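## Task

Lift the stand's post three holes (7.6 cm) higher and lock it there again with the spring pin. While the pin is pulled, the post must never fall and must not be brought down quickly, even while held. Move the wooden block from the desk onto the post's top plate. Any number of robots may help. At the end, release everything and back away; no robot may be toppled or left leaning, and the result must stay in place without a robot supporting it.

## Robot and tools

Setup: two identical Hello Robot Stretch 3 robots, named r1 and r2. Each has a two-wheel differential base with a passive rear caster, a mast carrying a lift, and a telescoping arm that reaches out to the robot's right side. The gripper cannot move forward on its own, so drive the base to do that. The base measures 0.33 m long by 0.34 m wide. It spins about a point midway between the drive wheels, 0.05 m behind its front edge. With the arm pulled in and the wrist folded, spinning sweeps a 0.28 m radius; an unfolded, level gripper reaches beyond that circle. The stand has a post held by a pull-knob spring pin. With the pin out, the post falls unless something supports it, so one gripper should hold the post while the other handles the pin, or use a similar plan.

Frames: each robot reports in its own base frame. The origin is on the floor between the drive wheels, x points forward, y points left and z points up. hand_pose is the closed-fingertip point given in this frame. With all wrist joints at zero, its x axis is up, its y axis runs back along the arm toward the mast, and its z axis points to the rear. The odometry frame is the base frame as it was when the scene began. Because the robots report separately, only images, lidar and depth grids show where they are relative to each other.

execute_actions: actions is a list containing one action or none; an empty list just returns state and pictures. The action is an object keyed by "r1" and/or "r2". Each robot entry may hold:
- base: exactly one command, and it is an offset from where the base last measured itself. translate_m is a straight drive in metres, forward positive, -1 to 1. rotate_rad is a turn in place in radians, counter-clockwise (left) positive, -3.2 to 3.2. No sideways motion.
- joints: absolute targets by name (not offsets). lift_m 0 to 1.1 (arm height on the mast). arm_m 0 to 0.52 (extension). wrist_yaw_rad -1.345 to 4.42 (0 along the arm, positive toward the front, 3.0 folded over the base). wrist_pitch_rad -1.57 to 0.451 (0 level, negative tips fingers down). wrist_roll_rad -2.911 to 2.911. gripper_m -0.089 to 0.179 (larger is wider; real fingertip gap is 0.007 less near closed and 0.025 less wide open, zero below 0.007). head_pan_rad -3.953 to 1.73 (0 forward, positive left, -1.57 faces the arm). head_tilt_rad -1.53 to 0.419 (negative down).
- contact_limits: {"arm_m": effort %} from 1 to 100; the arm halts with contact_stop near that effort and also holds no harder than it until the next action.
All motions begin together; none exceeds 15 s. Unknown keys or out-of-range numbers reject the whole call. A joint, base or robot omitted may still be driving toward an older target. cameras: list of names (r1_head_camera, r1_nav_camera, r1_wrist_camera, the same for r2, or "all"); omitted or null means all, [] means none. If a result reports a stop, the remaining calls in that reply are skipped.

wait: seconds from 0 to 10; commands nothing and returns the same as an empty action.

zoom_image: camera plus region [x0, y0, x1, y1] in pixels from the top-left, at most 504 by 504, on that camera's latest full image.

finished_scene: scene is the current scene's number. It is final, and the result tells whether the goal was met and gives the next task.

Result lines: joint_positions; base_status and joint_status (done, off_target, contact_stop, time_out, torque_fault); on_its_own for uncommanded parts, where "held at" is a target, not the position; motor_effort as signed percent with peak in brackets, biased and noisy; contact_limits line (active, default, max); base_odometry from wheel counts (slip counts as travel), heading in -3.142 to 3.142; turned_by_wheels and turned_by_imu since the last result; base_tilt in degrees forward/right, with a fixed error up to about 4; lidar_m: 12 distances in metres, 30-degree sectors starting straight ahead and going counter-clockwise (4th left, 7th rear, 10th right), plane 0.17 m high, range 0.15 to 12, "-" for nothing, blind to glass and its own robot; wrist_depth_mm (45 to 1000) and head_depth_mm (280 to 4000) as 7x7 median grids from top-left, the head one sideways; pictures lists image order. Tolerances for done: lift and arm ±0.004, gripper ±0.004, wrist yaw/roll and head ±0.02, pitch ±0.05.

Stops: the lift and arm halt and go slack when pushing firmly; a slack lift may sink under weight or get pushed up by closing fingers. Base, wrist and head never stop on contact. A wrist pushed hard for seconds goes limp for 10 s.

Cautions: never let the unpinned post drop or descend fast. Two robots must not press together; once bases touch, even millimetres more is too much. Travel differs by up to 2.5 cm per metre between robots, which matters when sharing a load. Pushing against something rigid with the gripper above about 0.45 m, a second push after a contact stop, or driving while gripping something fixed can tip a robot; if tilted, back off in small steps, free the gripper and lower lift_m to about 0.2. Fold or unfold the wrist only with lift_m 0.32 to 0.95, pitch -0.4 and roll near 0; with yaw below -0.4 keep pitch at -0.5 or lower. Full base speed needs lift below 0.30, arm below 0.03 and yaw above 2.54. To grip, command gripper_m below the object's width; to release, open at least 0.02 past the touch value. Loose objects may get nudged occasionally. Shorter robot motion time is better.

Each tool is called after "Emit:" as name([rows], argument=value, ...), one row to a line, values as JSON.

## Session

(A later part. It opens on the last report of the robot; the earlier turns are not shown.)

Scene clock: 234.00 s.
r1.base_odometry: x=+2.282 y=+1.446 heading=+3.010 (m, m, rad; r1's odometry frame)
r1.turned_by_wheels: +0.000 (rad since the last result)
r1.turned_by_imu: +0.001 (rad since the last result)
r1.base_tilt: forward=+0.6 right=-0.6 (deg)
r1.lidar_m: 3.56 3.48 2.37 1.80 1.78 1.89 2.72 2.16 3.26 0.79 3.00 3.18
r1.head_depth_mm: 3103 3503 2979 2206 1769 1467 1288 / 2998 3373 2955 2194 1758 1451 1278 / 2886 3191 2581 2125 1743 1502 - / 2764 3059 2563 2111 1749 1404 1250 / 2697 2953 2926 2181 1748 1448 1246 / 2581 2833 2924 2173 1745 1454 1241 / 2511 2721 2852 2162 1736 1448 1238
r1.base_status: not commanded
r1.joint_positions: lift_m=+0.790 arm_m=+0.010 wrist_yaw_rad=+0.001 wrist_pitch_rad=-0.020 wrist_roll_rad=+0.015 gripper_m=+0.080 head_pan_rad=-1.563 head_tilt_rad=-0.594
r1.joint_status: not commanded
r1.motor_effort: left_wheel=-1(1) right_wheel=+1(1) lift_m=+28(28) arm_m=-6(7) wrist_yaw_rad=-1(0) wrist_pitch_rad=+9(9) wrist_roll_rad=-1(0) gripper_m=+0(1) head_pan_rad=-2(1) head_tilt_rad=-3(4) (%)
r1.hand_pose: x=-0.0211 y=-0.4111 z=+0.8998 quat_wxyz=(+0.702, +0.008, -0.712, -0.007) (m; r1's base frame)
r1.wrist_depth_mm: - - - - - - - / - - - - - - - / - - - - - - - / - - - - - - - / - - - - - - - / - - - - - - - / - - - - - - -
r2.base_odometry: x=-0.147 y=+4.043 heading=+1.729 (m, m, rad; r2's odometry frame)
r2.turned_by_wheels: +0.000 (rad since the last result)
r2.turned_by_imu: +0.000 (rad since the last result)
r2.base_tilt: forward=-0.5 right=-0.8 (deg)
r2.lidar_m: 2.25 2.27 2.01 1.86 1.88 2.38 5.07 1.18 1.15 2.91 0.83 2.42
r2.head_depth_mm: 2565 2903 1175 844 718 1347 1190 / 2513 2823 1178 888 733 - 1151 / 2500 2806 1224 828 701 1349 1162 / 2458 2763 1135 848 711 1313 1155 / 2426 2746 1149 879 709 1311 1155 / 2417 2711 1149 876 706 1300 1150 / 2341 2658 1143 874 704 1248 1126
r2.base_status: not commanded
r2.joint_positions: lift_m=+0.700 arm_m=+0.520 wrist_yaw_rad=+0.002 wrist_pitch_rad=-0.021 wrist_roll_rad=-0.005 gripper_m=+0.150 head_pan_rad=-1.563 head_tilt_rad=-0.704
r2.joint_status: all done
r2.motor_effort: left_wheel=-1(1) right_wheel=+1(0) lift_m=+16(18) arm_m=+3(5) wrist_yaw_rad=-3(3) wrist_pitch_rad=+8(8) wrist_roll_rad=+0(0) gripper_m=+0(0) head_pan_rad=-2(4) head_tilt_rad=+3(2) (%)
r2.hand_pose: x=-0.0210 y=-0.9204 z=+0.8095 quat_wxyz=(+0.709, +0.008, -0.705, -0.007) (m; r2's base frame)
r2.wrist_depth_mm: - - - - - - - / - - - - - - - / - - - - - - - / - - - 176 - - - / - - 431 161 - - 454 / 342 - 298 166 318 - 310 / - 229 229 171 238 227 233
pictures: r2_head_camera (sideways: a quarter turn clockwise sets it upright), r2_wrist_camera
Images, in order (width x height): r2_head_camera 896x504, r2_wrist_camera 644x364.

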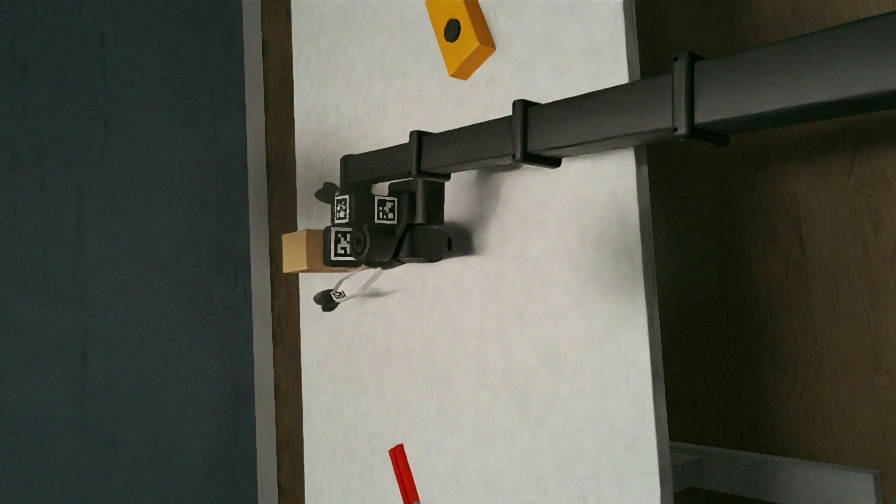

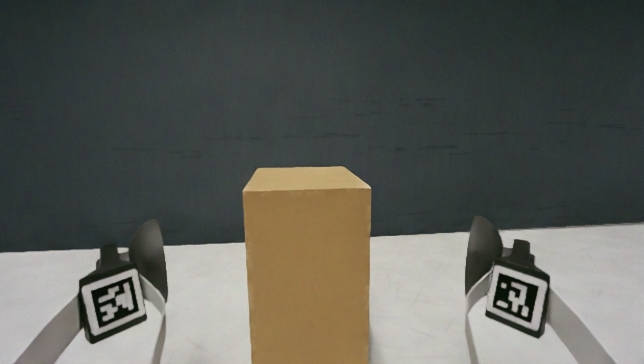

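Emit:
execute_actions([
  {"r2":{"joints":{"arm_m":0.3,"lift_m":0.76}}},
], cameras=[])

Emit:
execute_actions([
  {"r2":{"base":{"rotate_rad":0.3}}},
], cameras=[])

Emit:
execute_actions([
  {"r2":{"base":{"translate_m":-0.18}}},
], cameras=[])

Emit:
execute_actions([
  {"r2":{"base":{"rotate_rad":-0.3}}},
], cameras=[])

Emit:
execute_actions([
  {"r2":{"base":{"translate_m":0.177},"joints":{"lift_m":0.69}}},
], cameras=["r2_wrist_camera"])

Scene clock: 241.27 s.
r1.base_odometry: x=+2.282 y=+1.446 heading=+3.010 (m, m, rad; r1's odometry frame)
r1.turned_by_wheels: +0.000 (rad since the last result)
r1.turned_by_imu: +0.001 (rad since the last result)
r1.base_tilt: forward=+0.5 right=-0.5 (deg)
r1.lidar_m: 3.54 3.48 2.37 1.80 1.78 1.89 2.72 2.16 3.27 0.79 3.00 3.17
r1.head_depth_mm: 3135 3546 3008 2215 1758 1464 1281 / 3023 3357 2973 2237 1753 1462 1277 / 2868 3209 2538 2124 1751 1508 - / 2775 3068 2568 2106 1753 1405 1245 / 2693 2955 2948 2199 1739 1454 1241 / 2579 2828 2952 2186 1741 1450 1246 / 2511 2732 2841 2180 1744 1448 1242
r1.base_status: not commanded
r1.joint_positions: lift_m=+0.790 arm_m=+0.010 wrist_yaw_rad=+0.001 wrist_pitch_rad=-0.020 wrist_roll_rad=+0.015 gripper_m=+0.080 head_pan_rad=-1.563 head_tilt_rad=-0.594
r1.joint_status: not commanded
r1.motor_effort: left_wheel=-1(1) right_wheel=+0(0) lift_m=+27(27) arm_m=-6(7) wrist_yaw_rad=+0(1) wrist_pitch_rad=+8(9) wrist_roll_rad=+0(0) gripper_m=+1(0) head_pan_rad=-2(2) head_tilt_rad=-2(3) (%)
r1.hand_pose: x=-0.0211 y=-0.4111 z=+0.8998 quat_wxyz=(+0.702, +0.008, -0.712, -0.007) (m; r1's base frame)
r1.wrist_depth_mm: - - - - - - - / - - - - - - - / - - - - - - - / - - - - - - - / - - - - - - - / - - - - - - - / - - - - - - -
r2.base_odometry: x=-0.147 y=+4.043 heading=+1.729 (m, m, rad; r2's odometry frame)
r2.turned_by_wheels: +0.000 (rad since the last result)
r2.turned_by_imu: +0.001 (rad since the last result)
r2.base_tilt: forward=-0.5 right=-0.8 (deg)
r2.lidar_m: 2.24 2.27 2.01 1.85 1.88 2.38 5.11 1.18 1.15 2.91 0.83 2.41
r2.head_depth_mm: 2542 2912 1180 844 728 1403 - / 2532 2855 1168 919 - 1348 1137 / 2495 2811 1171 - 695 1342 1158 / 2446 2781 1024 - 691 1309 1152 / 2449 2750 1161 877 707 1316 1154 / 2399 2645 1145 874 705 1310 1150 / 2360 2675 1154 869 705 1252 1131
r2.base_status: not commanded
r2.joint_positions: lift_m=+0.760 arm_m=+0.300 wrist_yaw_rad=+0.002 wrist_pitch_rad=-0.021 wrist_roll_rad=-0.005 gripper_m=+0.150 head_pan_rad=-1.563 head_tilt_rad=-0.704
r2.joint_status: all done
r2.motor_effort: left_wheel=-1(2) right_wheel=+0(1) lift_m=+27(27) arm_m=-3(2) wrist_yaw_rad=-3(2) wrist_pitch_rad=+8(8) wrist_roll_rad=+0(0) gripper_m=+0(0) head_pan_rad=-2(1) head_tilt_rad=+2(2) (%)
r2.hand_pose: x=-0.0210 y=-0.7009 z=+0.8688 quat_wxyz=(+0.709, +0.008, -0.705, -0.007) (m; r2's base frame)
r2.wrist_depth_mm: - - - - - - - / - - - - - - - / - - - - - - - / - - - - - - - / - - - 397 648 718 637 / 449 - 442 406 445 - 434 / 336 321 334 336 334 317 332
pictures: none
No camera images: the call's "cameras" was empty. Leave "cameras" out to get every camera's image.

Scene clock: 242.67 s.
r1.base_odometry: x=+2.282 y=+1.446 heading=+3.010 (m, m, rad; r1's odometry frame)
r1.turned_by_wheels: +0.000 (rad since the last result)
r1.turned_by_imu: +0.000 (rad since the last result)
r1.base_tilt: forward=+0.5 right=-0.6 (deg)
r1.lidar_m: 3.56 3.48 2.37 1.80 1.78 1.89 2.72 2.16 3.24 0.79 3.00 3.18
r1.head_depth_mm: 3132 3518 2967 2211 1780 1468 1277 / 3001 3334 2993 2199 1770 1466 1279 / 2903 3195 2579 2122 1748 1516 - / 2793 3093 2578 2119 1737 1409 1238 / 2662 2898 2895 2193 1748 1450 1251 / 2578 2808 2922 2166 1744 1436 1245 / 2511 2725 2860 2174 1737 1442 1234
r1.base_status: not commanded
r1.joint_positions: lift_m=+0.790 arm_m=+0.010 wrist_yaw_rad=+0.001 wrist_pitch_rad=-0.020 wrist_roll_rad=+0.015 gripper_m=+0.080 head_pan_rad=-1.563 head_tilt_rad=-0.594
r1.joint_status: not commanded
r1.motor_effort: left_wheel=-1(1) right_wheel=+0(0) lift_m=+27(28) arm_m=-7(7) wrist_yaw_rad=-1(0) wrist_pitch_rad=+9(9) wrist_roll_rad=+0(0) gripper_m=+0(1) head_pan_rad=-2(2) head_tilt_rad=-3(3) (%)
r1.hand_pose: x=-0.0211 y=-0.4111 z=+0.8998 quat_wxyz=(+0.702, +0.008, -0.712, -0.007) (m; r1's base frame)
r1.wrist_depth_mm: - - - - - - - / - - - - - - - / - - - - - - - / - - - - - - - / - - - - - - - / - - - - - - - / - - - - - - -
r2.base_odometry: x=-0.147 y=+4.043 heading=+2.029 (m, m, rad; r2's odometry frame)
r2.turned_by_wheels: +0.300 (rad since the last result)
r2.turned_by_imu: +0.305 (rad since the last result)
r2.base_tilt: forward=-0.5 right=-0.9 (deg)
r2.lidar_m: 2.24 2.26 1.87 1.86 2.06 3.33 2.70 1.15 2.93 0.82 2.73 2.26
r2.head_depth_mm: 2359 2630 1124 891 725 645 - / 2419 2666 1170 922 - 1287 1139 / 2453 2714 1164 - 692 1317 1157 / 2482 2753 1164 - 690 1316 1161 / 2527 2831 1158 876 708 1341 1152 / 2553 2864 1152 876 727 1329 1155 / 2583 2931 2566 872 742 1338 1148
r2.base_status: done
r2.joint_positions: lift_m=+0.760 arm_m=+0.300 wrist_yaw_rad=+0.002 wrist_pitch_rad=-0.021 wrist_roll_rad=-0.005 gripper_m=+0.150 head_pan_rad=-1.563 head_tilt_rad=-0.704
r2.joint_status: not commanded
r2.motor_effort: left_wheel=+0(3) right_wheel=+0(5) lift_m=+28(28) arm_m=-3(3) wrist_yaw_rad=-3(2) wrist_pitch_rad=+8(8) wrist_roll_rad=+0(0) gripper_m=+1(0) head_pan_rad=-1(3) head_tilt_rad=+2(1) (%)
r2.hand_pose: x=-0.0210 y=-0.7009 z=+0.8688 quat_wxyz=(+0.709, +0.008, -0.705, -0.007) (m; r2's base frame)
r2.wrist_depth_mm: - - - - - - - / - - - - - - - / - - - - - - - / - - - - - - - / - - 660 669 649 421 349 / - - 449 444 442 - 360 / 346 323 335 338 334 317 330
pictures: none
No camera images: the call's "cameras" was empty. Leave "cameras" out to get every camera's image.

Scene clock: 245.80 s.
r1.base_odometry: x=+2.282 y=+1.446 heading=+3.010 (m, m, rad; r1's odometry frame)
r1.turned_by_wheels: +0.000 (rad since the last result)
r1.turned_by_imu: +0.000 (rad since the last result)
r1.base_tilt: forward=+0.5 right=-0.3 (deg)
r1.lidar_m: 3.57 3.48 2.38 1.80 1.78 1.89 2.72 2.16 3.05 0.79 3.00 3.17
r1.head_depth_mm: 3097 3484 2979 2207 1756 1473 1279 / 3015 3344 2976 2216 1751 1460 1274 / 2892 3190 2591 2141 1743 1513 - / 2757 3052 2557 2123 1740 1408 1247 / 2655 2931 2948 2184 1756 1455 1235 / 2570 2817 2919 2198 1740 1457 1245 / 2476 2718 2894 2179 1736 1449 1241
r1.base_status: not commanded
r1.joint_positions: lift_m=+0.790 arm_m=+0.010 wrist_yaw_rad=+0.001 wrist_pitch_rad=-0.020 wrist_roll_rad=+0.015 gripper_m=+0.080 head_pan_rad=-1.563 head_tilt_rad=-0.594
r1.joint_status: not commanded
r1.motor_effort: left_wheel=-1(1) right_wheel=+1(1) lift_m=+27(28) arm_m=-7(7) wrist_yaw_rad=+0(0) wrist_pitch_rad=+9(9) wrist_roll_rad=+0(0) gripper_m=+0(1) head_pan_rad=-2(2) head_tilt_rad=-2(3) (%)
r1.hand_pose: x=-0.0211 y=-0.4111 z=+0.8998 quat_wxyz=(+0.702, +0.008, -0.712, -0.007) (m; r1's base frame)
r1.wrist_depth_mm: - - - - - - - / - - - - - - - / - - - - - - - / - - - - - - - / - - - - - - - / - - - - - - - / - - - - - - -
r2.base_odometry: x=-0.068 y=+3.882 heading=+2.029 (m, m, rad; r2's odometry frame)
r2.turned_by_wheels: +0.000 (rad since the last result)
r2.turned_by_imu: +0.000 (rad since the last result)
r2.base_tilt: forward=-0.4 right=-0.8 (deg)
r2.lidar_m: 2.42 2.30 1.90 1.89 2.11 3.36 2.51 1.00 2.89 2.88 0.88 2.43
r2.head_depth_mm: 2335 2584 2669 889 719 622 - / 2379 2644 1174 918 - 643 1140 / 2414 2707 1071 - 694 1265 1161 / 2437 2730 1161 - 692 1285 1157 / 2486 2805 1157 877 708 1282 1148 / 2533 2850 1156 877 705 1313 1155 / 2605 2922 1143 873 704 1309 1152
r2.base_status: done
r2.joint_positions: lift_m=+0.760 arm_m=+0.300 wrist_yaw_rad=+0.002 wrist_pitch_rad=-0.021 wrist_roll_rad=-0.005 gripper_m=+0.150 head_pan_rad=-1.563 head_tilt_rad=-0.704
r2.joint_status: not commanded
r2.motor_effort: left_wheel=-1(2) right_wheel=+1(2) lift_m=+28(28) arm_m=-3(3) wrist_yaw_rad=-3(2) wrist_pitch_rad=+8(8) wrist_roll_rad=+0(0) gripper_m=+0(0) head_pan_rad=-2(3) head_tilt_rad=+2(2) (%)
r2.hand_pose: x=-0.0210 y=-0.7009 z=+0.8688 quat_wxyz=(+0.709, +0.008, -0.705, -0.007) (m; r2's base frame)
r2.wrist_depth_mm: - - - - - - - / - - - - - - - / - - - - - - - / - - - - - - - / - - 663 - 347 - - / 456 - 450 442 358 - 438 / 340 323 339 336 331 315 331
pictures: none
No camera images: the call's "cameras" was empty. Leave "cameras" out to get every camera's image.

Scene clock: 247.23 s.
r1.base_odometry: x=+2.282 y=+1.446 heading=+3.010 (m, m, rad; r1's odometry frame)
r1.turned_by_wheels: +0.000 (rad since the last result)
r1.turned_by_imu: +0.000 (rad since the last result)
r1.base_tilt: forward=+0.3 right=-0.7 (deg)
r1.lidar_m: 3.55 3.48 2.37 1.80 1.78 1.89 2.71 2.16 3.07 0.79 2.98 3.19
r1.head_depth_mm: 3136 3516 3001 2223 1762 1465 1279 / 3014 3324 2990 2188 1757 1459 1279 / 2892 3207 2597 2130 1738 1516 - / 2768 3048 2582 2119 1757 1407 1247 / 2680 2973 2953 2201 1743 1448 1241 / 2563 2834 2933 2181 1747 1446 1236 / 2493 2738 2842 2173 1744 1449 1242
r1.base_status: not commanded
r1.joint_positions: lift_m=+0.790 arm_m=+0.010 wrist_yaw_rad=+0.001 wrist_pitch_rad=-0.020 wrist_roll_rad=+0.015 gripper_m=+0.080 head_pan_rad=-1.563 head_tilt_rad=-0.594
r1.joint_status: not commanded
r1.motor_effort: left_wheel=-1(1) right_wheel=+0(1) lift_m=+27(28) arm_m=-7(7) wrist_yaw_rad=-1(2) wrist_pitch_rad=+9(8) wrist_roll_rad=+0(0) gripper_m=+0(0) head_pan_rad=-2(2) head_tilt_rad=-2(3) (%)
r1.hand_pose: x=-0.0211 y=-0.4111 z=+0.8998 quat_wxyz=(+0.702, +0.008, -0.712, -0.007) (m; r1's base frame)
r1.wrist_depth_mm: - - - - - - - / - - - - - - - / - - - - - - - / - - - - - - - / - - - - - - - / - - - - - - - / - - - - - - -
r2.base_odometry: x=-0.068 y=+3.882 heading=+1.729 (m, m, rad; r2's odometry frame)
r2.turned_by_wheels: -0.300 (rad since the last result)
r2.turned_by_imu: -0.305 (rad since the last result)
r2.base_tilt: forward=-0.4 right=-0.9 (deg)
r2.lidar_m: 2.42 2.45 2.04 1.89 1.91 2.42 2.53 2.53 0.99 2.88 0.88 2.61
r2.head_depth_mm: 2537 2852 1179 892 730 1331 - / 2509 2798 1176 922 - 1298 1145 / 2463 2777 1169 - 694 1293 1159 / 2424 2732 1162 - 691 1263 1157 / 2389 2704 1154 877 708 1252 1151 / 2376 2652 1097 876 708 1244 1152 / 2373 2628 1146 871 704 636 1151
r2.base_status: done
r2.joint_positions: lift_m=+0.760 arm_m=+0.300 wrist_yaw_rad=+0.001 wrist_pitch_rad=-0.021 wrist_roll_rad=-0.005 gripper_m=+0.150 head_pan_rad=-1.563 head_tilt_rad=-0.704
r2.joint_status: not commanded
r2.motor_effort: left_wheel=+1(5) right_wheel=-1(5) lift_m=+28(27) arm_m=-3(3) wrist_yaw_rad=-2(2) wrist_pitch_rad=+8(8) wrist_roll_rad=+0(0) gripper_m=+0(1) head_pan_rad=-2(3) head_tilt_rad=+2(3) (%)
r2.hand_pose: x=-0.0211 y=-0.7009 z=+0.8688 quat_wxyz=(+0.709, +0.008, -0.705, -0.007) (m; r2's base frame)
r2.wrist_depth_mm: - - - - - - - / - - - - - - - / - - - - - - - / - - - - - - - / - 352 - - 648 - 642 / 452 - 446 440 441 - 434 / 337 321 336 336 336 319 330
pictures: none
No camera images: the call's "cameras" was empty. Leave "cameras" out to get every camera's image.

Scene clock: 250.40 s.
r1.base_odometry: x=+2.282 y=+1.446 heading=+3.010 (m, m, rad; r1's odometry frame)
r1.turned_by_wheels: +0.000 (rad since the last result)
r1.turned_by_imu: +0.000 (rad since the last result)
r1.base_tilt: forward=+0.4 right=-0.6 (deg)
r1.lidar_m: 3.56 3.48 2.37 1.80 1.78 1.88 2.72 2.15 3.25 0.79 3.00 3.19
r1.head_depth_mm: 3119 3547 2964 2242 1758 1458 1282 / 3039 3340 2943 2197 1773 1458 1277 / 2917 3161 2604 2113 1759 1512 - / 2783 3051 2569 2119 1752 1404 1244 / 2688 2961 2941 2198 1748 1449 1248 / 2568 2828 2908 2191 1740 1445 1238 / 2494 2704 2872 2199 1742 1448 1238
r1.base_status: not commanded
r1.joint_positions: lift_m=+0.790 arm_m=+0.010 wrist_yaw_rad=+0.001 wrist_pitch_rad=-0.020 wrist_roll_rad=+0.015 gripper_m=+0.080 head_pan_rad=-1.563 head_tilt_rad=-0.594
r1.joint_status: not commanded
r1.motor_effort: left_wheel=-1(1) right_wheel=+1(0) lift_m=+27(27) arm_m=-7(7) wrist_yaw_rad=+0(0) wrist_pitch_rad=+9(9) wrist_roll_rad=+0(0) gripper_m=+0(0) head_pan_rad=-2(2) head_tilt_rad=-2(3) (%)
r1.hand_pose: x=-0.0211 y=-0.4111 z=+0.8998 quat_wxyz=(+0.702, +0.008, -0.712, -0.007) (m; r1's base frame)
r1.wrist_depth_mm: - - - - - - - / - - - - - - - / - - - - - - - / - - - - - - - / - - - - - - - / - - - - - - - / - - - - - - -
r2.base_odometry: x=-0.096 y=+4.057 heading=+1.729 (m, m, rad; r2's odometry frame)
r2.turned_by_wheels: +0.000 (rad since the last result)
r2.turned_by_imu: +0.001 (rad since the last result)
r2.base_tilt: forward=-0.6 right=-0.8 (deg)
r2.lidar_m: 2.24 2.27 2.06 1.91 1.93 2.45 2.70 1.12 1.13 2.85 0.77 2.43
r2.head_depth_mm: 2489 2823 1182 887 717 1278 1191 / 2493 2785 1174 891 735 - 1137 / 2441 2732 1167 919 675 1255 1154 / 2417 2745 1062 945 675 1252 1158 / 2389 2688 1150 875 709 638 1160 / 2361 2659 1150 877 706 633 1155 / 2316 2597 1139 873 704 634 1126
r2.base_status: done
r2.joint_positions: lift_m=+0.690 arm_m=+0.300 wrist_yaw_rad=+0.001 wrist_pitch_rad=-0.021 wrist_roll_rad=-0.005 gripper_m=+0.150 head_pan_rad=-1.563 head_tilt_rad=-0.704
r2.joint_status: all done
r2.motor_effort: left_wheel=+0(5) right_wheel=-2(3) lift_m=+16(24) arm_m=-3(3) wrist_yaw_rad=-2(2) wrist_pitch_rad=+8(8) wrist_roll_rad=+0(0) gripper_m=+0(0) head_pan_rad=-3(3) head_tilt_rad=+2(2) (%)
r2.hand_pose: x=-0.0211 y=-0.7009 z=+0.7996 quat_wxyz=(+0.709, +0.008, -0.705, -0.007) (m; r2's base frame)
r2.wrist_depth_mm: - - - - - - - / - - - - - - - / - - - - - - - / - - - 331 - - - / 450 491 444 339 437 473 425 / 312 - 297 297 295 - 291 / - 216 225 223 223 212 221
pictures: r2_wrist_camera
Images, in order (width x height): r2_wrist_camera 644x364.

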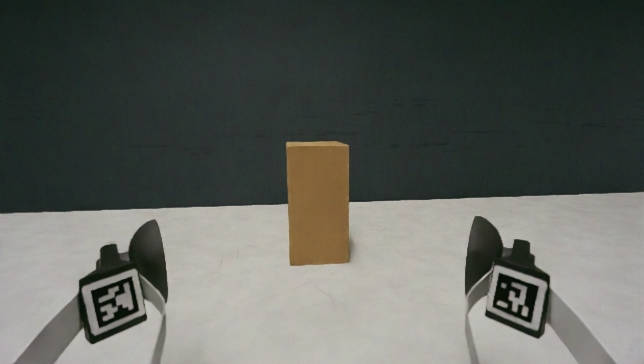

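Emit:
execute_actions([
  {"r2":{"joints":{"arm_m":0.495}}},
], cameras=[])

Emit:
execute_actions([
  {"r2":{"joints":{"gripper_m":-0.02}}},
], cameras=["r2_wrist_camera"])

Emit:
execute_actions([
  {"r2":{"joints":{"lift_m":0.76}}},
], cameras=["r2_wrist_camera","r2_head_camera"])

Scene clock: 255.27 s.
r1.base_odometry: x=+2.282 y=+1.446 heading=+3.010 (m, m, rad; r1's odometry frame)
r1.turned_by_wheels: +0.000 (rad since the last result)
r1.turned_by_imu: +0.001 (rad since the last result)
r1.base_tilt: forward=+0.5 right=-0.6 (deg)
r1.lidar_m: 3.56 3.48 2.37 1.80 1.78 1.89 2.73 2.16 3.24 0.79 3.00 3.19
r1.head_depth_mm: 3130 3543 2988 2218 1765 1458 1282 / 3016 3346 2973 2212 1767 1463 1274 / 2903 3194 2576 2106 1755 1518 - / 2772 3060 2567 2103 1750 1405 1247 / 2675 2942 2941 2183 1745 1450 1238 / 2560 2850 2926 2189 1751 1446 1243 / 2491 2727 2868 2174 1732 1451 1245
r1.base_status: not commanded
r1.joint_positions: lift_m=+0.790 arm_m=+0.010 wrist_yaw_rad=+0.001 wrist_pitch_rad=-0.020 wrist_roll_rad=+0.015 gripper_m=+0.080 head_pan_rad=-1.563 head_tilt_rad=-0.594
r1.joint_status: not commanded
r1.motor_effort: left_wheel=-1(1) right_wheel=+1(1) lift_m=+28(28) arm_m=-7(7) wrist_yaw_rad=+1(1) wrist_pitch_rad=+9(9) wrist_roll_rad=+0(0) gripper_m=+1(0) head_pan_rad=-2(2) head_tilt_rad=-3(3) (%)
r1.hand_pose: x=-0.0211 y=-0.4111 z=+0.8998 quat_wxyz=(+0.702, +0.008, -0.712, -0.007) (m; r1's base frame)
r1.wrist_depth_mm: - - - - - - - / - - - - - - - / - - - - - - - / - - - - - - - / - - - - - - - / - - - - - - - / - - - - - - -
r2.base_odometry: x=-0.096 y=+4.057 heading=+1.729 (m, m, rad; r2's odometry frame)
r2.turned_by_wheels: +0.000 (rad since the last result)
r2.turned_by_imu: +0.001 (rad since the last result)
r2.base_tilt: forward=-0.5 right=-0.8 (deg)
r2.lidar_m: 2.24 2.27 2.06 1.91 1.94 2.44 2.70 1.12 1.14 2.86 0.78 2.42
r2.head_depth_mm: 2511 2839 1177 890 718 1265 1185 / 2470 2773 1174 904 735 - 1138 / 2440 2760 2750 - 711 1257 1152 / 2414 2713 1158 826 710 1258 1149 / 2414 2694 1154 879 708 638 1160 / 2355 2655 1153 876 707 637 1158 / 2318 2610 1147 873 706 634 1124
r2.base_status: not commanded
r2.joint_positions: lift_m=+0.690 arm_m=+0.495 wrist_yaw_rad=+0.001 wrist_pitch_rad=-0.021 wrist_roll_rad=-0.005 gripper_m=+0.150 head_pan_rad=-1.563 head_tilt_rad=-0.704
r2.joint_status: all done
r2.motor_effort: left_wheel=+1(1) right_wheel=-1(1) lift_m=+16(16) arm_m=+3(3) wrist_yaw_rad=-2(2) wrist_pitch_rad=+8(8) wrist_roll_rad=+0(0) gripper_m=-1(1) head_pan_rad=-3(2) head_tilt_rad=+2(2) (%)
r2.hand_pose: x=-0.0211 y=-0.8954 z=+0.7996 quat_wxyz=(+0.709, +0.008, -0.705, -0.007) (m; r2's base frame)
r2.wrist_depth_mm: - - - - - - - / - - - - - - - / - - - - - - - / - - - 129 - - - / - - 369 130 393 - 426 / 308 - 263 134 276 - 290 / - 214 214 139 212 212 220
pictures: none
No camera images: the call's "cameras" was empty. Leave "cameras" out to get every camera's image.

Scene clock: 257.47 s.
r1.base_odometry: x=+2.282 y=+1.446 heading=+3.010 (m, m, rad; r1's odometry frame)
r1.turned_by_wheels: +0.000 (rad since the last result)
r1.turned_by_imu: +0.000 (rad since the last result)
r1.base_tilt: forward=+0.6 right=-0.6 (deg)
r1.lidar_m: 3.56 3.47 2.37 1.80 1.78 1.89 2.72 2.16 3.23 0.79 3.00 3.18
r1.head_depth_mm: 3124 3511 2969 2210 1757 1463 1281 / 2975 3360 2963 2193 1761 1448 1278 / 2890 3196 2582 2124 1735 1510 - / 2792 3044 2542 2110 1762 1403 1243 / 2693 2925 2958 2189 1735 1448 1243 / 2591 2806 2925 2185 1746 1453 1239 / 2499 2728 2852 2185 1727 1444 1238
r1.base_status: not commanded
r1.joint_positions: lift_m=+0.790 arm_m=+0.010 wrist_yaw_rad=+0.001 wrist_pitch_rad=-0.020 wrist_roll_rad=+0.015 gripper_m=+0.080 head_pan_rad=-1.563 head_tilt_rad=-0.594
r1.joint_status: not commanded
r1.motor_effort: left_wheel=-1(1) right_wheel=+0(1) lift_m=+27(27) arm_m=-7(7) wrist_yaw_rad=-1(0) wrist_pitch_rad=+9(9) wrist_roll_rad=+0(0) gripper_m=+1(1) head_pan_rad=-2(2) head_tilt_rad=-3(3) (%)
r1.hand_pose: x=-0.0211 y=-0.4111 z=+0.8998 quat_wxyz=(+0.702, +0.008, -0.712, -0.007) (m; r1's base frame)
r1.wrist_depth_mm: - - - - - - - / - - - - - - - / - - - - - - - / - - - - - - - / - - - - - - - / - - - - - - - / - - - - - - -
r2.base_odometry: x=-0.096 y=+4.057 heading=+1.729 (m, m, rad; r2's odometry frame)
r2.turned_by_wheels: +0.000 (rad since the last result)
r2.turned_by_imu: +0.000 (rad since the last result)
r2.base_tilt: forward=-0.5 right=-0.8 (deg)
r2.lidar_m: 2.24 2.27 2.07 1.91 1.94 2.45 2.69 1.12 1.13 2.86 0.78 2.42
r2.head_depth_mm: 2516 2824 1171 891 715 1265 1183 / 2489 2809 1169 904 735 - 1136 / 2444 2739 2725 - 709 1264 1157 / 2408 2742 1931 826 710 1252 1160 / 2376 2707 1150 880 710 636 1152 / 2347 2642 1151 876 707 637 1149 / 2339 2621 1144 872 704 634 1128
r2.base_status: not commanded
r2.joint_positions: lift_m=+0.690 arm_m=+0.495 wrist_yaw_rad=+0.001 wrist_pitch_rad=-0.021 wrist_roll_rad=-0.005 gripper_m=-0.019 head_pan_rad=-1.563 head_tilt_rad=-0.704
r2.joint_status: all done
r2.motor_effort: left_wheel=+1(1) right_wheel=-2(1) lift_m=+16(16) arm_m=+3(3) wrist_yaw_rad=-2(3) wrist_pitch_rad=+8(8) wrist_roll_rad=+0(0) gripper_m=-30(100) head_pan_rad=-3(4) head_tilt_rad=+1(2) (%)
r2.hand_pose: x=-0.0211 y=-0.8954 z=+0.7996 quat_wxyz=(+0.709, +0.008, -0.705, -0.007) (m; r2's base frame)
r2.wrist_depth_mm: - - - - - - - / - - - - - - - / - - - - - - - / - - - 126 - - - / - - 127 128 391 431 428 / 301 296 130 132 135 291 291 / 226 224 214 135 211 221 220
pictures: r2_wrist_camera
Images, in order (width x height): r2_wrist_camera 644x364.

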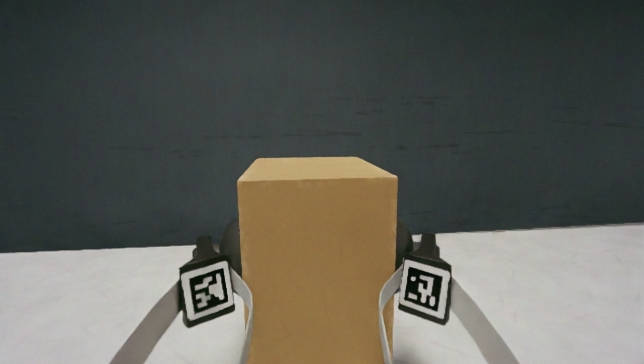

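Scene clock: 258.93 s.
r1.base_odometry: x=+2.282 y=+1.446 heading=+3.010 (m, m, rad; r1's odometry frame)
r1.turned_by_wheels: +0.000 (rad since the last result)
r1.turned_by_imu: +0.000 (rad since the last result)
r1.base_tilt: forward=+0.5 right=-0.6 (deg)
r1.lidar_m: 3.57 3.48 2.37 1.80 1.78 1.89 2.72 2.16 3.26 0.79 3.00 3.18
r1.head_depth_mm: 3157 3520 3026 2210 1781 1466 1284 / 3001 3342 2985 2186 1750 1461 1279 / 2856 3213 2551 2133 1755 1516 - / 2760 3058 2580 2137 1758 1407 1242 / 2687 2932 2917 2183 1732 1454 1243 / 2581 2804 2954 2196 1738 1455 1243 / 2479 2730 2842 2169 1728 1441 1241
r1.base_status: not commanded
r1.joint_positions: lift_m=+0.790 arm_m=+0.010 wrist_yaw_rad=+0.001 wrist_pitch_rad=-0.020 wrist_roll_rad=+0.015 gripper_m=+0.080 head_pan_rad=-1.563 head_tilt_rad=-0.594
r1.joint_status: not commanded
r1.motor_effort: left_wheel=-1(1) right_wheel=+0(0) lift_m=+28(27) arm_m=-7(7) wrist_yaw_rad=-1(1) wrist_pitch_rad=+9(9) wrist_roll_rad=+0(1) gripper_m=+0(1) head_pan_rad=-2(2) head_tilt_rad=-3(4) (%)
r1.hand_pose: x=-0.0211 y=-0.4111 z=+0.8998 quat_wxyz=(+0.702, +0.008, -0.712, -0.007) (m; r1's base frame)
r1.wrist_depth_mm: - - - - - - - / - - - - - - - / - - - - - - - / - - - - - - - / - - - - - - - / - - - - - - - / - - - - - - -
r2.base_odometry: x=-0.096 y=+4.057 heading=+1.729 (m, m, rad; r2's odometry frame)
r2.turned_by_wheels: +0.000 (rad since the last result)
r2.turned_by_imu: +0.000 (rad since the last result)
r2.base_tilt: forward=-0.5 right=-0.9 (deg)
r2.lidar_m: 2.24 2.27 2.06 1.91 1.93 2.44 2.71 1.12 1.13 2.86 0.78 2.42
r2.head_depth_mm: 2498 2799 1179 890 728 1296 - / 2499 2790 1172 922 - 1260 1155 / 2456 2736 2888 857 709 1254 1160 / 2391 2709 939 880 710 1259 1152 / 2379 2661 1161 881 707 637 1154 / 2350 2638 1152 873 704 637 1151 / 2344 2629 1147 871 703 633 1130
r2.base_status: not commanded
r2.joint_positions: lift_m=+0.760 arm_m=+0.495 wrist_yaw_rad=+0.001 wrist_pitch_rad=-0.047 wrist_roll_rad=-0.005 gripper_m=-0.012 head_pan_rad=-1.563 head_tilt_rad=-0.704
r2.joint_status: all done
r2.on_its_own: gripper_m is held at -0.013, not at your -0.020, by its stall guard, which is still easing
r2.motor_effort: left_wheel=+1(1) right_wheel=-1(2) lift_m=+29(28) arm_m=+3(3) wrist_yaw_rad=-2(2) wrist_pitch_rad=+18(19) wrist_roll_rad=+0(0) gripper_m=-28(30) head_pan_rad=-4(3) head_tilt_rad=+2(1) (%)
r2.hand_pose: x=-0.0211 y=-0.8946 z=+0.8620 quat_wxyz=(+0.709, +0.018, -0.705, -0.017) (m; r2's base frame)
r2.wrist_depth_mm: - - - - - - - / - - - - - - - / - - - - - - - / - - - 128 - - - / - - 128 129 - - - / - - 129 132 134 411 407 / 319 320 303 135 300 315 314
pictures: r2_head_camera (sideways: a quarter turn clockwise sets it upright), r2_wrist_camera
Images, in order (width x height): r2_head_camera 896x504, r2_wrist_camera 644x364.

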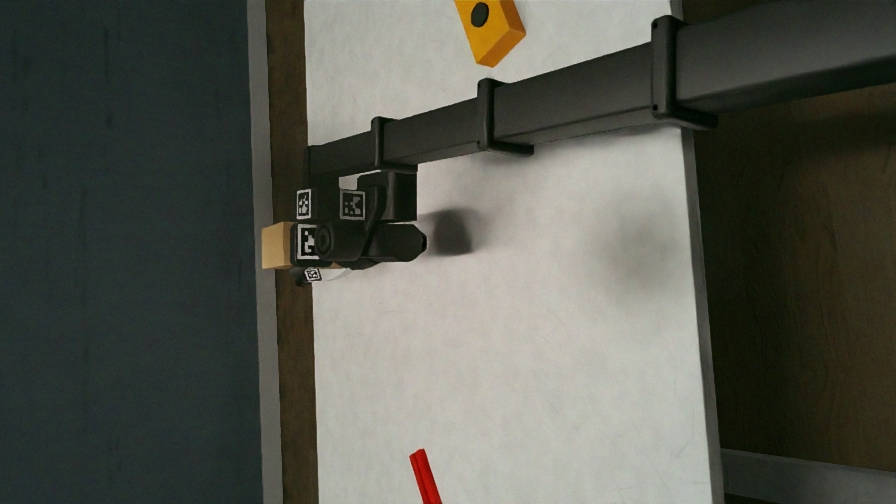

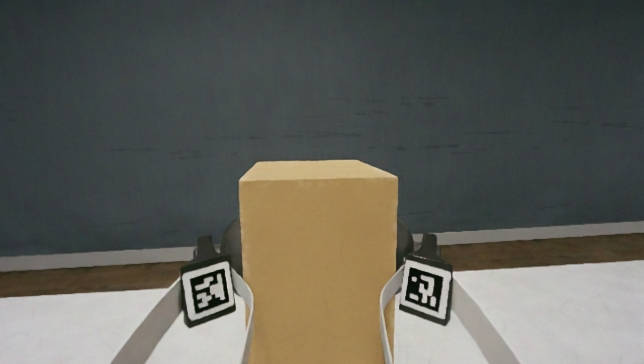

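Emit:
execute_actions([
  {"r2":{"base":{"translate_m":-1},"joints":{"lift_m":1.03,"arm_m":0.02,"head_pan_rad":-2.4}}},
], cameras=["r2_nav_camera"])

Emit:
execute_actions([
  {"r2":{"base":{"translate_m":-1}}},
], cameras=["r2_nav_camera"])

Emit:
execute_actions([
  {"r2":{"base":{"translate_m":-0.57},"joints":{"head_pan_rad":-1.57,"head_tilt_rad":-0.5}}},
], cameras=["r2_wrist_camera","r2_head_camera"])

Scene clock: 277.70 s.
r1.base_odometry: x=+2.282 y=+1.446 heading=+3.010 (m, m, rad; r1's odometry frame)
r1.turned_by_wheels: +0.000 (rad since the last result)
r1.turned_by_imu: +0.003 (rad since the last result)
r1.base_tilt: forward=+0.4 right=-0.5 (deg)
r1.lidar_m: 3.56 3.49 2.38 1.80 1.78 1.88 2.73 2.16 2.37 0.79 2.99 3.20
r1.head_depth_mm: 3149 3492 2990 2205 1762 1462 1277 / 3050 3305 2982 2214 1769 1463 1276 / 2878 3214 2570 2141 1739 1512 - / 2767 3075 2549 2101 1746 1406 1243 / 2652 2935 2919 2173 1752 1447 1241 / 2578 2813 2888 2186 1731 1449 1242 / 2496 2729 2860 2168 1743 1445 1245
r1.base_status: not commanded
r1.joint_positions: lift_m=+0.790 arm_m=+0.010 wrist_yaw_rad=+0.001 wrist_pitch_rad=-0.020 wrist_roll_rad=+0.015 gripper_m=+0.080 head_pan_rad=-1.563 head_tilt_rad=-0.594
r1.joint_status: not commanded
r1.motor_effort: left_wheel=-1(1) right_wheel=+0(0) lift_m=+27(27) arm_m=-7(7) wrist_yaw_rad=+0(0) wrist_pitch_rad=+8(9) wrist_roll_rad=+0(0) gripper_m=+1(0) head_pan_rad=-2(1) head_tilt_rad=-3(3) (%)
r1.hand_pose: x=-0.0211 y=-0.4111 z=+0.8998 quat_wxyz=(+0.702, +0.008, -0.712, -0.007) (m; r1's base frame)
r1.wrist_depth_mm: - - - - - - - / - - - - - - - / - - - - - - - / - - - - - - - / - - - - - - - / - - - - - - - / - - - - - - -
r2.base_odometry: x=+0.062 y=+3.069 heading=+1.729 (m, m, rad; r2's odometry frame)
r2.turned_by_wheels: +0.000 (rad since the last result)
r2.turned_by_imu: +0.000 (rad since the last result)
r2.base_tilt: forward=-0.5 right=-0.9 (deg)
r2.lidar_m: 3.24 2.90 1.94 1.79 1.81 2.30 4.92 1.73 3.22 0.80 3.00 1.55
r2.head_depth_mm: - 3922 - - - 1322 1161 / - - - - - 1345 1163 / - - - - 1526 1346 1157 / - - - - 1543 1345 1159 / 3823 - - - 1546 1338 1149 / 3360 - - - - 1336 1152 / 3028 - - - - 1294 1153
r2.base_status: done
r2.joint_positions: lift_m=+1.030 arm_m=+0.020 wrist_yaw_rad=+0.001 wrist_pitch_rad=-0.048 wrist_roll_rad=-0.005 gripper_m=+0.012 head_pan_rad=-2.393 head_tilt_rad=-0.704
r2.joint_status: all done
r2.on_its_own: gripper_m is held at +0.011, not at your -0.020, by its stall guard, which is not easing now
r2.motor_effort: left_wheel=+1(1) right_wheel=-1(7) lift_m=+30(32) arm_m=-3(5) wrist_yaw_rad=-2(3) wrist_pitch_rad=+19(18) wrist_roll_rad=+0(0) gripper_m=-19(20) head_pan_rad=-3(33) head_tilt_rad=+3(3) (%)
r2.hand_pose: x=-0.0211 y=-0.4200 z=+1.1318 quat_wxyz=(+0.709, +0.018, -0.705, -0.017) (m; r2's base frame)
r2.wrist_depth_mm: - - - - - - - / - - - - - - - / - - - - - - - / - - - 128 - - - / - - 128 129 - - - / - 979 129 132 134 - - / 759 739 702 135 - - -
pictures: r2_nav_camera (sideways: a quarter turn counterclockwise sets it upright)
Images, in order (width x height): r2_nav_camera 672x504.

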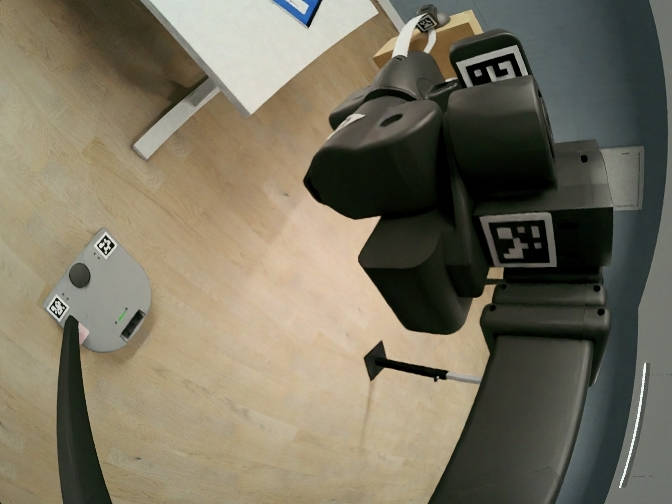

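Scene clock: 288.67 s.
r1.base_odometry: x=+2.282 y=+1.446 heading=+3.010 (m, m, rad; r1's odometry frame)
r1.turned_by_wheels: +0.000 (rad since the last result)
r1.turned_by_imu: +0.002 (rad since the last result)
r1.base_tilt: forward=+0.3 right=-0.6 (deg)
r1.lidar_m: 3.55 3.48 2.38 1.80 1.78 1.88 2.72 2.16 4.01 0.79 2.99 3.19
r1.head_depth_mm: 3110 3519 3023 2220 1770 1463 1276 / 2908 3286 2701 1959 1763 1459 1280 / 2891 3179 2592 1931 1751 1513 - / 2797 3022 2565 2115 1749 1406 1243 / 2643 2962 2939 2177 1740 1450 1242 / 2564 2795 2920 2177 1742 1440 1238 / 2493 2729 2845 2174 1734 1444 1233
r1.base_status: not commanded
r1.joint_positions: lift_m=+0.790 arm_m=+0.010 wrist_yaw_rad=+0.001 wrist_pitch_rad=-0.020 wrist_roll_rad=+0.015 gripper_m=+0.080 head_pan_rad=-1.563 head_tilt_rad=-0.594
r1.joint_status: not commanded
r1.motor_effort: left_wheel=-1(1) right_wheel=+0(1) lift_m=+28(27) arm_m=-7(7) wrist_yaw_rad=+0(0) wrist_pitch_rad=+9(9) wrist_roll_rad=+0(0) gripper_m=+0(1) head_pan_rad=-1(2) head_tilt_rad=-4(2) (%)
r1.hand_pose: x=-0.0211 y=-0.4111 z=+0.8998 quat_wxyz=(+0.702, +0.008, -0.712, -0.007) (m; r1's base frame)
r1.wrist_depth_mm: - - - - - - - / - - - - - - - / - - - - - - - / - - - - - - - / - - - - - - - / - - - - - - - / - - - - - - -
r2.base_odometry: x=+0.220 y=+2.082 heading=+1.729 (m, m, rad; r2's odometry frame)
r2.turned_by_wheels: +0.000 (rad since the last result)
r2.turned_by_imu: -0.001 (rad since the last result)
r2.base_tilt: forward=-0.5 right=-0.8 (deg)
r2.lidar_m: 4.23 2.72 1.81 1.68 1.69 2.14 4.53 4.61 0.89 3.10 3.14 1.40
r2.head_depth_mm: 3821 - - - - 1320 1161 / - - - - - 1345 1160 / - - - - 1522 1339 1163 / - - - - 1557 1347 1156 / - - - - 1453 1341 1152 / 3491 - - - - 1341 1152 / 3088 - - - - 1285 1152
r2.base_status: done
r2.joint_positions: lift_m=+1.030 arm_m=+0.020 wrist_yaw_rad=+0.001 wrist_pitch_rad=-0.048 wrist_roll_rad=-0.005 gripper_m=+0.012 head_pan_rad=-2.393 head_tilt_rad=-0.704
r2.joint_status: not commanded
r2.on_its_own: gripper_m is held at +0.011, not at your -0.020, by its stall guard, which is not easing now
r2.motor_effort: left_wheel=+1(2) right_wheel=-1(4) lift_m=+29(29) arm_m=-3(3) wrist_yaw_rad=-2(2) wrist_pitch_rad=+18(18) wrist_roll_rad=+0(0) gripper_m=-20(20) head_pan_rad=-3(4) head_tilt_rad=+1(3) (%)
r2.hand_pose: x=-0.0211 y=-0.4200 z=+1.1318 quat_wxyz=(+0.709, +0.018, -0.705, -0.017) (m; r2's base frame)
r2.wrist_depth_mm: - - - - - - - / - - - - - - - / - - - - - - - / - - - 127 - - - / - - 128 129 - - - / - - 129 131 134 - - / - - - 135 - - -
pictures: r2_nav_camera (sideways: a quarter turn counterclockwise sets it upright)
Images, in order (width x height): r2_nav_camera 672x504.

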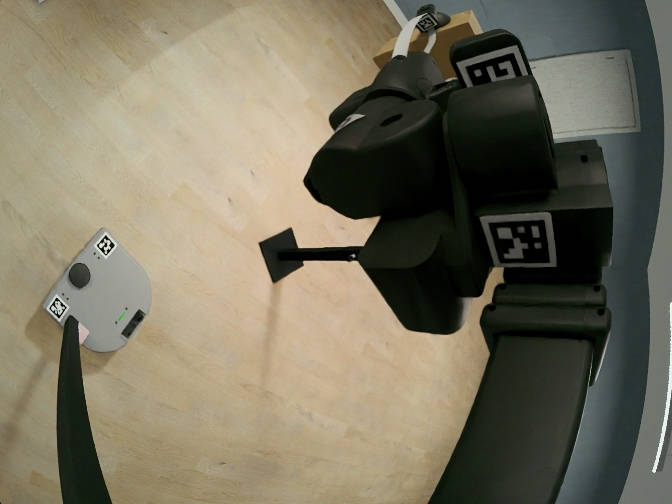

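Scene clock: 295.33 s.
r1.base_odometry: x=+2.282 y=+1.446 heading=+3.010 (m, m, rad; r1's odometry frame)
r1.turned_by_wheels: +0.000 (rad since the last result)
r1.turned_by_imu: +0.001 (rad since the last result)
r1.base_tilt: forward=+0.4 right=-0.4 (deg)
r1.lidar_m: 3.56 3.48 2.38 1.80 1.78 1.89 2.71 2.16 4.03 0.79 2.99 3.21
r1.head_depth_mm: 3153 3514 2989 2214 1753 1457 1285 / 3000 3346 2944 2213 1767 1456 1284 / 2890 3215 2619 2135 1756 1509 - / 990 3080 2535 2124 1694 1411 1245 / 1291 2899 2800 1852 1681 1452 1246 / 2543 2825 2947 2179 1702 1449 1239 / 2485 2737 2859 2167 1737 1455 1240
r1.base_status: not commanded
r1.joint_positions: lift_m=+0.790 arm_m=+0.010 wrist_yaw_rad=+0.001 wrist_pitch_rad=-0.020 wrist_roll_rad=+0.015 gripper_m=+0.080 head_pan_rad=-1.563 head_tilt_rad=-0.594
r1.joint_status: not commanded
r1.motor_effort: left_wheel=-1(1) right_wheel=+0(0) lift_m=+28(27) arm_m=-7(7) wrist_yaw_rad=+0(1) wrist_pitch_rad=+9(8) wrist_roll_rad=+0(1) gripper_m=-1(1) head_pan_rad=-2(2) head_tilt_rad=-3(2) (%)
r1.hand_pose: x=-0.0211 y=-0.4111 z=+0.8998 quat_wxyz=(+0.702, +0.008, -0.712, -0.007) (m; r1's base frame)
r1.wrist_depth_mm: - - - - - - - / - - - - - - - / - - - - - - - / - - - - - - - / - - - - - - - / - - - - - - - / - - - - - - -
r2.base_odometry: x=+0.310 y=+1.519 heading=+1.729 (m, m, rad; r2's odometry frame)
r2.turned_by_wheels: +0.000 (rad since the last result)
r2.turned_by_imu: -0.001 (rad since the last result)
r2.base_tilt: forward=-0.6 right=-0.9 (deg)
r2.lidar_m: 3.06 2.62 1.74 1.61 1.63 2.05 3.97 4.03 3.41 0.65 3.21 1.91
r2.head_depth_mm: 2761 2971 3236 - - - - / 1345 2881 3246 - - - 1217 / 2657 2857 1269 - - - 1193 / 2670 2904 3028 - - - 1206 / 2619 2871 3124 2553 1930 1536 1268 / 2589 2816 3061 2653 1943 1529 1272 / 2551 2744 3020 2628 1933 1531 1274
r2.base_status: done
r2.joint_positions: lift_m=+1.030 arm_m=+0.020 wrist_yaw_rad=+0.001 wrist_pitch_rad=-0.048 wrist_roll_rad=-0.005 gripper_m=+0.012 head_pan_rad=-1.577 head_tilt_rad=-0.507
r2.joint_status: all done
r2.on_its_own: gripper_m is held at +0.011, not at your -0.020, by its stall guard, which is not easing now
r2.motor_effort: left_wheel=+1(3) right_wheel=-1(6) lift_m=+29(29) arm_m=-3(3) wrist_yaw_rad=-2(2) wrist_pitch_rad=+19(19) wrist_roll_rad=+0(0) gripper_m=-20(20) head_pan_rad=+2(31) head_tilt_rad=+4(17) (%)
r2.hand_pose: x=-0.0211 y=-0.4200 z=+1.1318 quat_wxyz=(+0.709, +0.018, -0.705, -0.017) (m; r2's base frame)
r2.wrist_depth_mm: - - - - - - - / - - - - - - - / - - - - - - - / - - - 127 - - - / - - 127 129 - - - / - - 129 132 135 - - / - - - 135 - - -
pictures: r2_head_camera (sideways: a quarter turn clockwise sets it upright), r2_wrist_camera
Images, in order (width x height): r2_head_camera 896x504, r2_wrist_camera 644x364.

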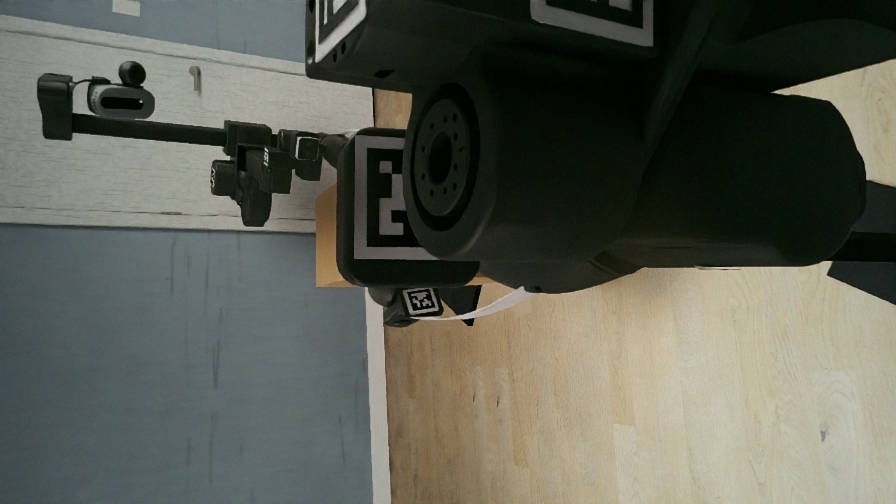

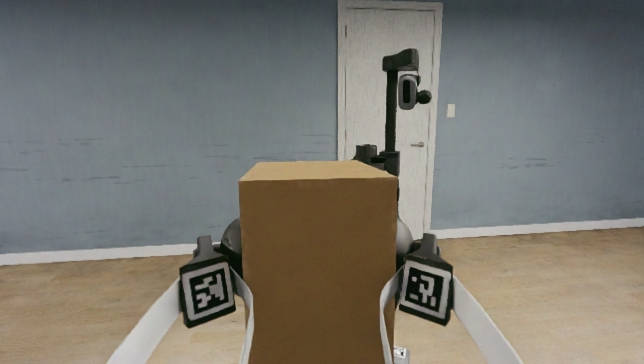

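Post centre ≈0.67 → arm 0.27.

Emit:
execute_actions([
  {"r2":{"joints":{"arm_m":0.27,"lift_m":1.01}}},
], cameras=["r1_head_camera","r1_wrist_camera","r2_head_camera"])

Scene clock: 300.27 s.
r1.base_odometry: x=+2.282 y=+1.446 heading=+3.010 (m, m, rad; r1's odometry frame)
r1.turned_by_wheels: +0.000 (rad since the last result)
r1.turned_by_imu: +0.001 (rad since the last result)
r1.base_tilt: forward=+0.7 right=-0.7 (deg)
r1.lidar_m: 3.57 3.49 2.38 1.79 1.78 1.89 2.72 2.15 4.01 0.79 2.98 3.20
r1.head_depth_mm: 3121 3522 2989 2219 1764 1465 1272 / 2975 3338 2953 2208 1758 1459 1275 / 2888 718 2561 2113 1755 1509 - / 866 3074 2573 2117 1684 1407 1252 / 1350 2899 2802 1850 1672 1445 1245 / 2593 2832 2930 2179 1696 1447 1241 / 2498 2724 2853 2186 1732 1446 1239
r1.base_status: not commanded
r1.joint_positions: lift_m=+0.790 arm_m=+0.010 wrist_yaw_rad=+0.001 wrist_pitch_rad=-0.020 wrist_roll_rad=+0.015 gripper_m=+0.080 head_pan_rad=-1.563 head_tilt_rad=-0.594
r1.joint_status: not commanded
r1.motor_effort: left_wheel=-1(1) right_wheel=+0(0) lift_m=+27(28) arm_m=-7(7) wrist_yaw_rad=+0(2) wrist_pitch_rad=+9(9) wrist_roll_rad=+0(0) gripper_m=+1(0) head_pan_rad=-2(2) head_tilt_rad=-4(3) (%)
r1.hand_pose: x=-0.0211 y=-0.4111 z=+0.8998 quat_wxyz=(+0.702, +0.008, -0.712, -0.007) (m; r1's base frame)
r1.wrist_depth_mm: - - - 531 - - - / - - - - - - - / - - - - - - - / - - - - - - - / - - - - - - - / - - - - - - - / - - - - - - -
r2.base_odometry: x=+0.310 y=+1.519 heading=+1.729 (m, m, rad; r2's odometry frame)
r2.turned_by_wheels: +0.000 (rad since the last result)
r2.turned_by_imu: +0.001 (rad since the last result)
r2.base_tilt: forward=-0.5 right=-0.8 (deg)
r2.lidar_m: 3.05 2.62 1.74 1.61 1.63 2.04 3.97 4.03 3.40 0.65 3.21 1.90
r2.head_depth_mm: 2739 3025 - 2458 1977 1549 1280 / 1349 2924 - 2541 1903 1548 1281 / 2702 2883 - 724 1720 1531 1282 / 2664 2893 - 729 1820 1419 1201 / 2598 2823 3129 2655 1947 1538 1271 / 2589 2818 3060 2670 1956 1531 1266 / 2540 2740 3001 2610 1923 1534 1267
r2.base_status: not commanded
r2.joint_positions: lift_m=+1.010 arm_m=+0.270 wrist_yaw_rad=+0.001 wrist_pitch_rad=-0.049 wrist_roll_rad=-0.005 gripper_m=+0.012 head_pan_rad=-1.577 head_tilt_rad=-0.507
r2.joint_status: all done
r2.on_its_own: gripper_m is held at +0.011, not at your -0.020, by its stall guard, which is not easing now
r2.motor_effort: left_wheel=+1(2) right_wheel=-2(1) lift_m=+18(27) arm_m=+3(4) wrist_yaw_rad=-3(3) wrist_pitch_rad=+19(19) wrist_roll_rad=+0(0) gripper_m=-21(20) head_pan_rad=+2(3) head_tilt_rad=+3(4) (%)
r2.hand_pose: x=-0.0211 y=-0.6695 z=+1.1124 quat_wxyz=(+0.709, +0.018, -0.705, -0.017) (m; r2's base frame)
r2.wrist_depth_mm: - - - - - - - / - - - - - - - / - - - - - - - / - - - 127 - - - / - - 128 129 774 - - / - - 129 132 134 - - / - - - 135 - - -
pictures: r1_head_camera (sideways: a quarter turn clockwise sets it upright), r1_wrist_camera, r2_head_camera (sideways: a quarter turn clockwise sets it upright)
Images, in order (width x height): r1_head_camera 896x504, r1_wrist_camera 644x364, r2_head_camera 896x504.

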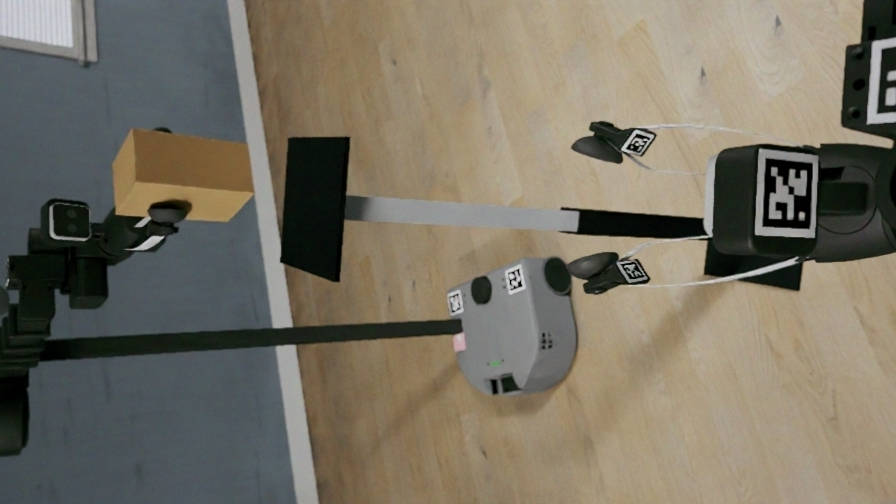

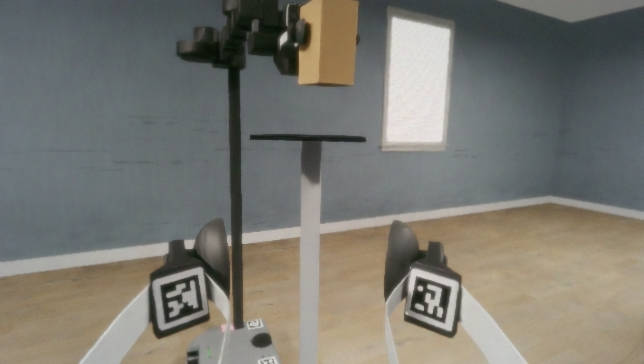

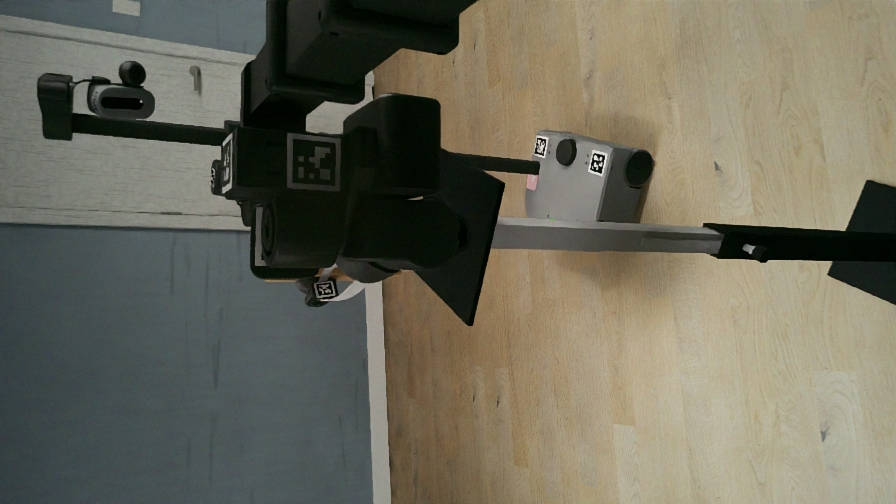

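Emit:
execute_actions([
  {"r2":{"base":{"translate_m":-0.02},"joints":{"arm_m":0.26,"lift_m":0.955}}},
], cameras=["r1_head_camera","r1_wrist_camera"])

Scene clock: 303.57 s.
r1.base_odometry: x=+2.282 y=+1.446 heading=+3.010 (m, m, rad; r1's odometry frame)
r1.turned_by_wheels: +0.000 (rad since the last result)
r1.turned_by_imu: +0.001 (rad since the last result)
r1.base_tilt: forward=+0.4 right=-0.7 (deg)
r1.lidar_m: 3.57 3.48 2.38 1.80 1.78 1.88 2.71 2.17 4.01 0.79 3.00 3.19
r1.head_depth_mm: 3116 3563 2982 2210 1757 1455 1279 / 2998 3308 2952 2230 1763 1462 1277 / 2912 759 836 2144 1753 1506 - / 2719 877 879 2107 1693 1411 1242 / 1261 2919 2648 1853 1673 1445 1241 / 1254 2838 2911 2180 1691 1448 1238 / 2457 2692 2860 2176 1734 1453 1244
r1.base_status: not commanded
r1.joint_positions: lift_m=+0.790 arm_m=+0.010 wrist_yaw_rad=+0.001 wrist_pitch_rad=-0.020 wrist_roll_rad=+0.015 gripper_m=+0.080 head_pan_rad=-1.563 head_tilt_rad=-0.594
r1.joint_status: not commanded
r1.motor_effort: left_wheel=-2(1) right_wheel=+1(0) lift_m=+27(28) arm_m=-7(6) wrist_yaw_rad=-1(1) wrist_pitch_rad=+9(9) wrist_roll_rad=+0(0) gripper_m=+0(0) head_pan_rad=-2(2) head_tilt_rad=-3(3) (%)
r1.hand_pose: x=-0.0211 y=-0.4111 z=+0.8998 quat_wxyz=(+0.702, +0.008, -0.712, -0.007) (m; r1's base frame)
r1.wrist_depth_mm: - - - - - - - / - - - 534 - - - / - - - - - - - / - - - - - - - / - - - - - - - / - - - - - - - / - - - - - - -
r2.base_odometry: x=+0.313 y=+1.499 heading=+1.729 (m, m, rad; r2's odometry frame)
r2.turned_by_wheels: +0.000 (rad since the last result)
r2.turned_by_imu: +0.000 (rad since the last result)
r2.base_tilt: forward=-0.5 right=-0.8 (deg)
r2.lidar_m: 3.07 2.61 1.73 1.60 1.62 2.05 3.94 4.02 3.41 0.65 3.21 1.93
r2.head_depth_mm: 2769 3004 3355 - 1832 1568 1284 / 1345 2928 3176 - 1975 1544 1282 / 2671 2879 1262 - 1718 1542 1275 / 2641 2857 3079 - 1685 1413 1205 / 2615 2840 3129 2393 1946 1539 1271 / 2600 2809 3039 2658 1941 1543 1266 / 2558 2778 3008 2657 1929 1533 1271
r2.base_status: done
r2.joint_positions: lift_m=+0.955 arm_m=+0.260 wrist_yaw_rad=+0.001 wrist_pitch_rad=-0.049 wrist_roll_rad=-0.005 gripper_m=+0.012 head_pan_rad=-1.577 head_tilt_rad=-0.507
r2.joint_status: all done
r2.on_its_own: gripper_m is held at +0.011, not at your -0.020, by its stall guard, which is not easing now
r2.motor_effort: left_wheel=+1(2) right_wheel=-2(4) lift_m=+18(17) arm_m=-3(3) wrist_yaw_rad=-3(2) wrist_pitch_rad=+19(19) wrist_roll_rad=+0(0) gripper_m=-20(20) head_pan_rad=+4(1) head_tilt_rad=+3(4) (%)
r2.hand_pose: x=-0.0211 y=-0.6600 z=+1.0574 quat_wxyz=(+0.709, +0.018, -0.705, -0.017) (m; r2's base frame)
r2.wrist_depth_mm: - - - - - - - / - - - - - - - / - - - - - - - / - - - 127 838 - - / - - 128 129 741 - - / - - 130 132 134 - - / - - - 135 250 - -
pictures: r1_head_camera (sideways: a quarter turn clockwise sets it upright), r1_wrist_camera
Images, in order (width x height): r1_head_camera 896x504, r1_wrist_camera 644x364.

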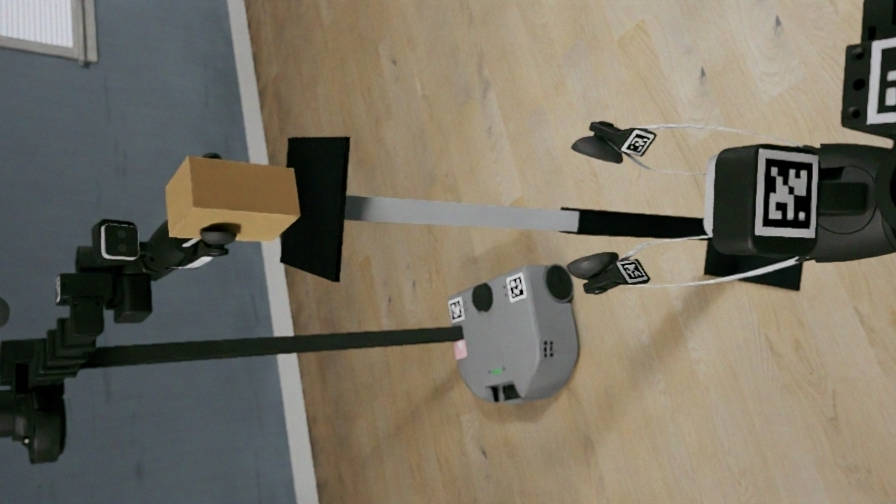

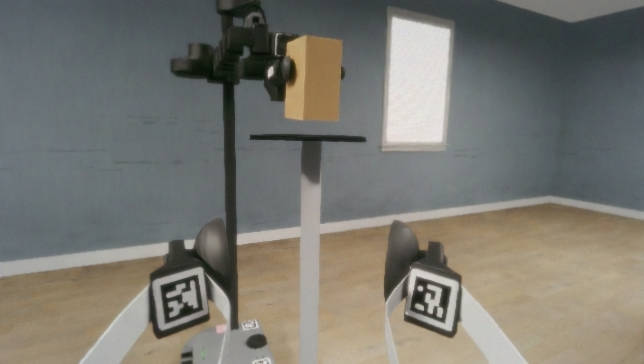

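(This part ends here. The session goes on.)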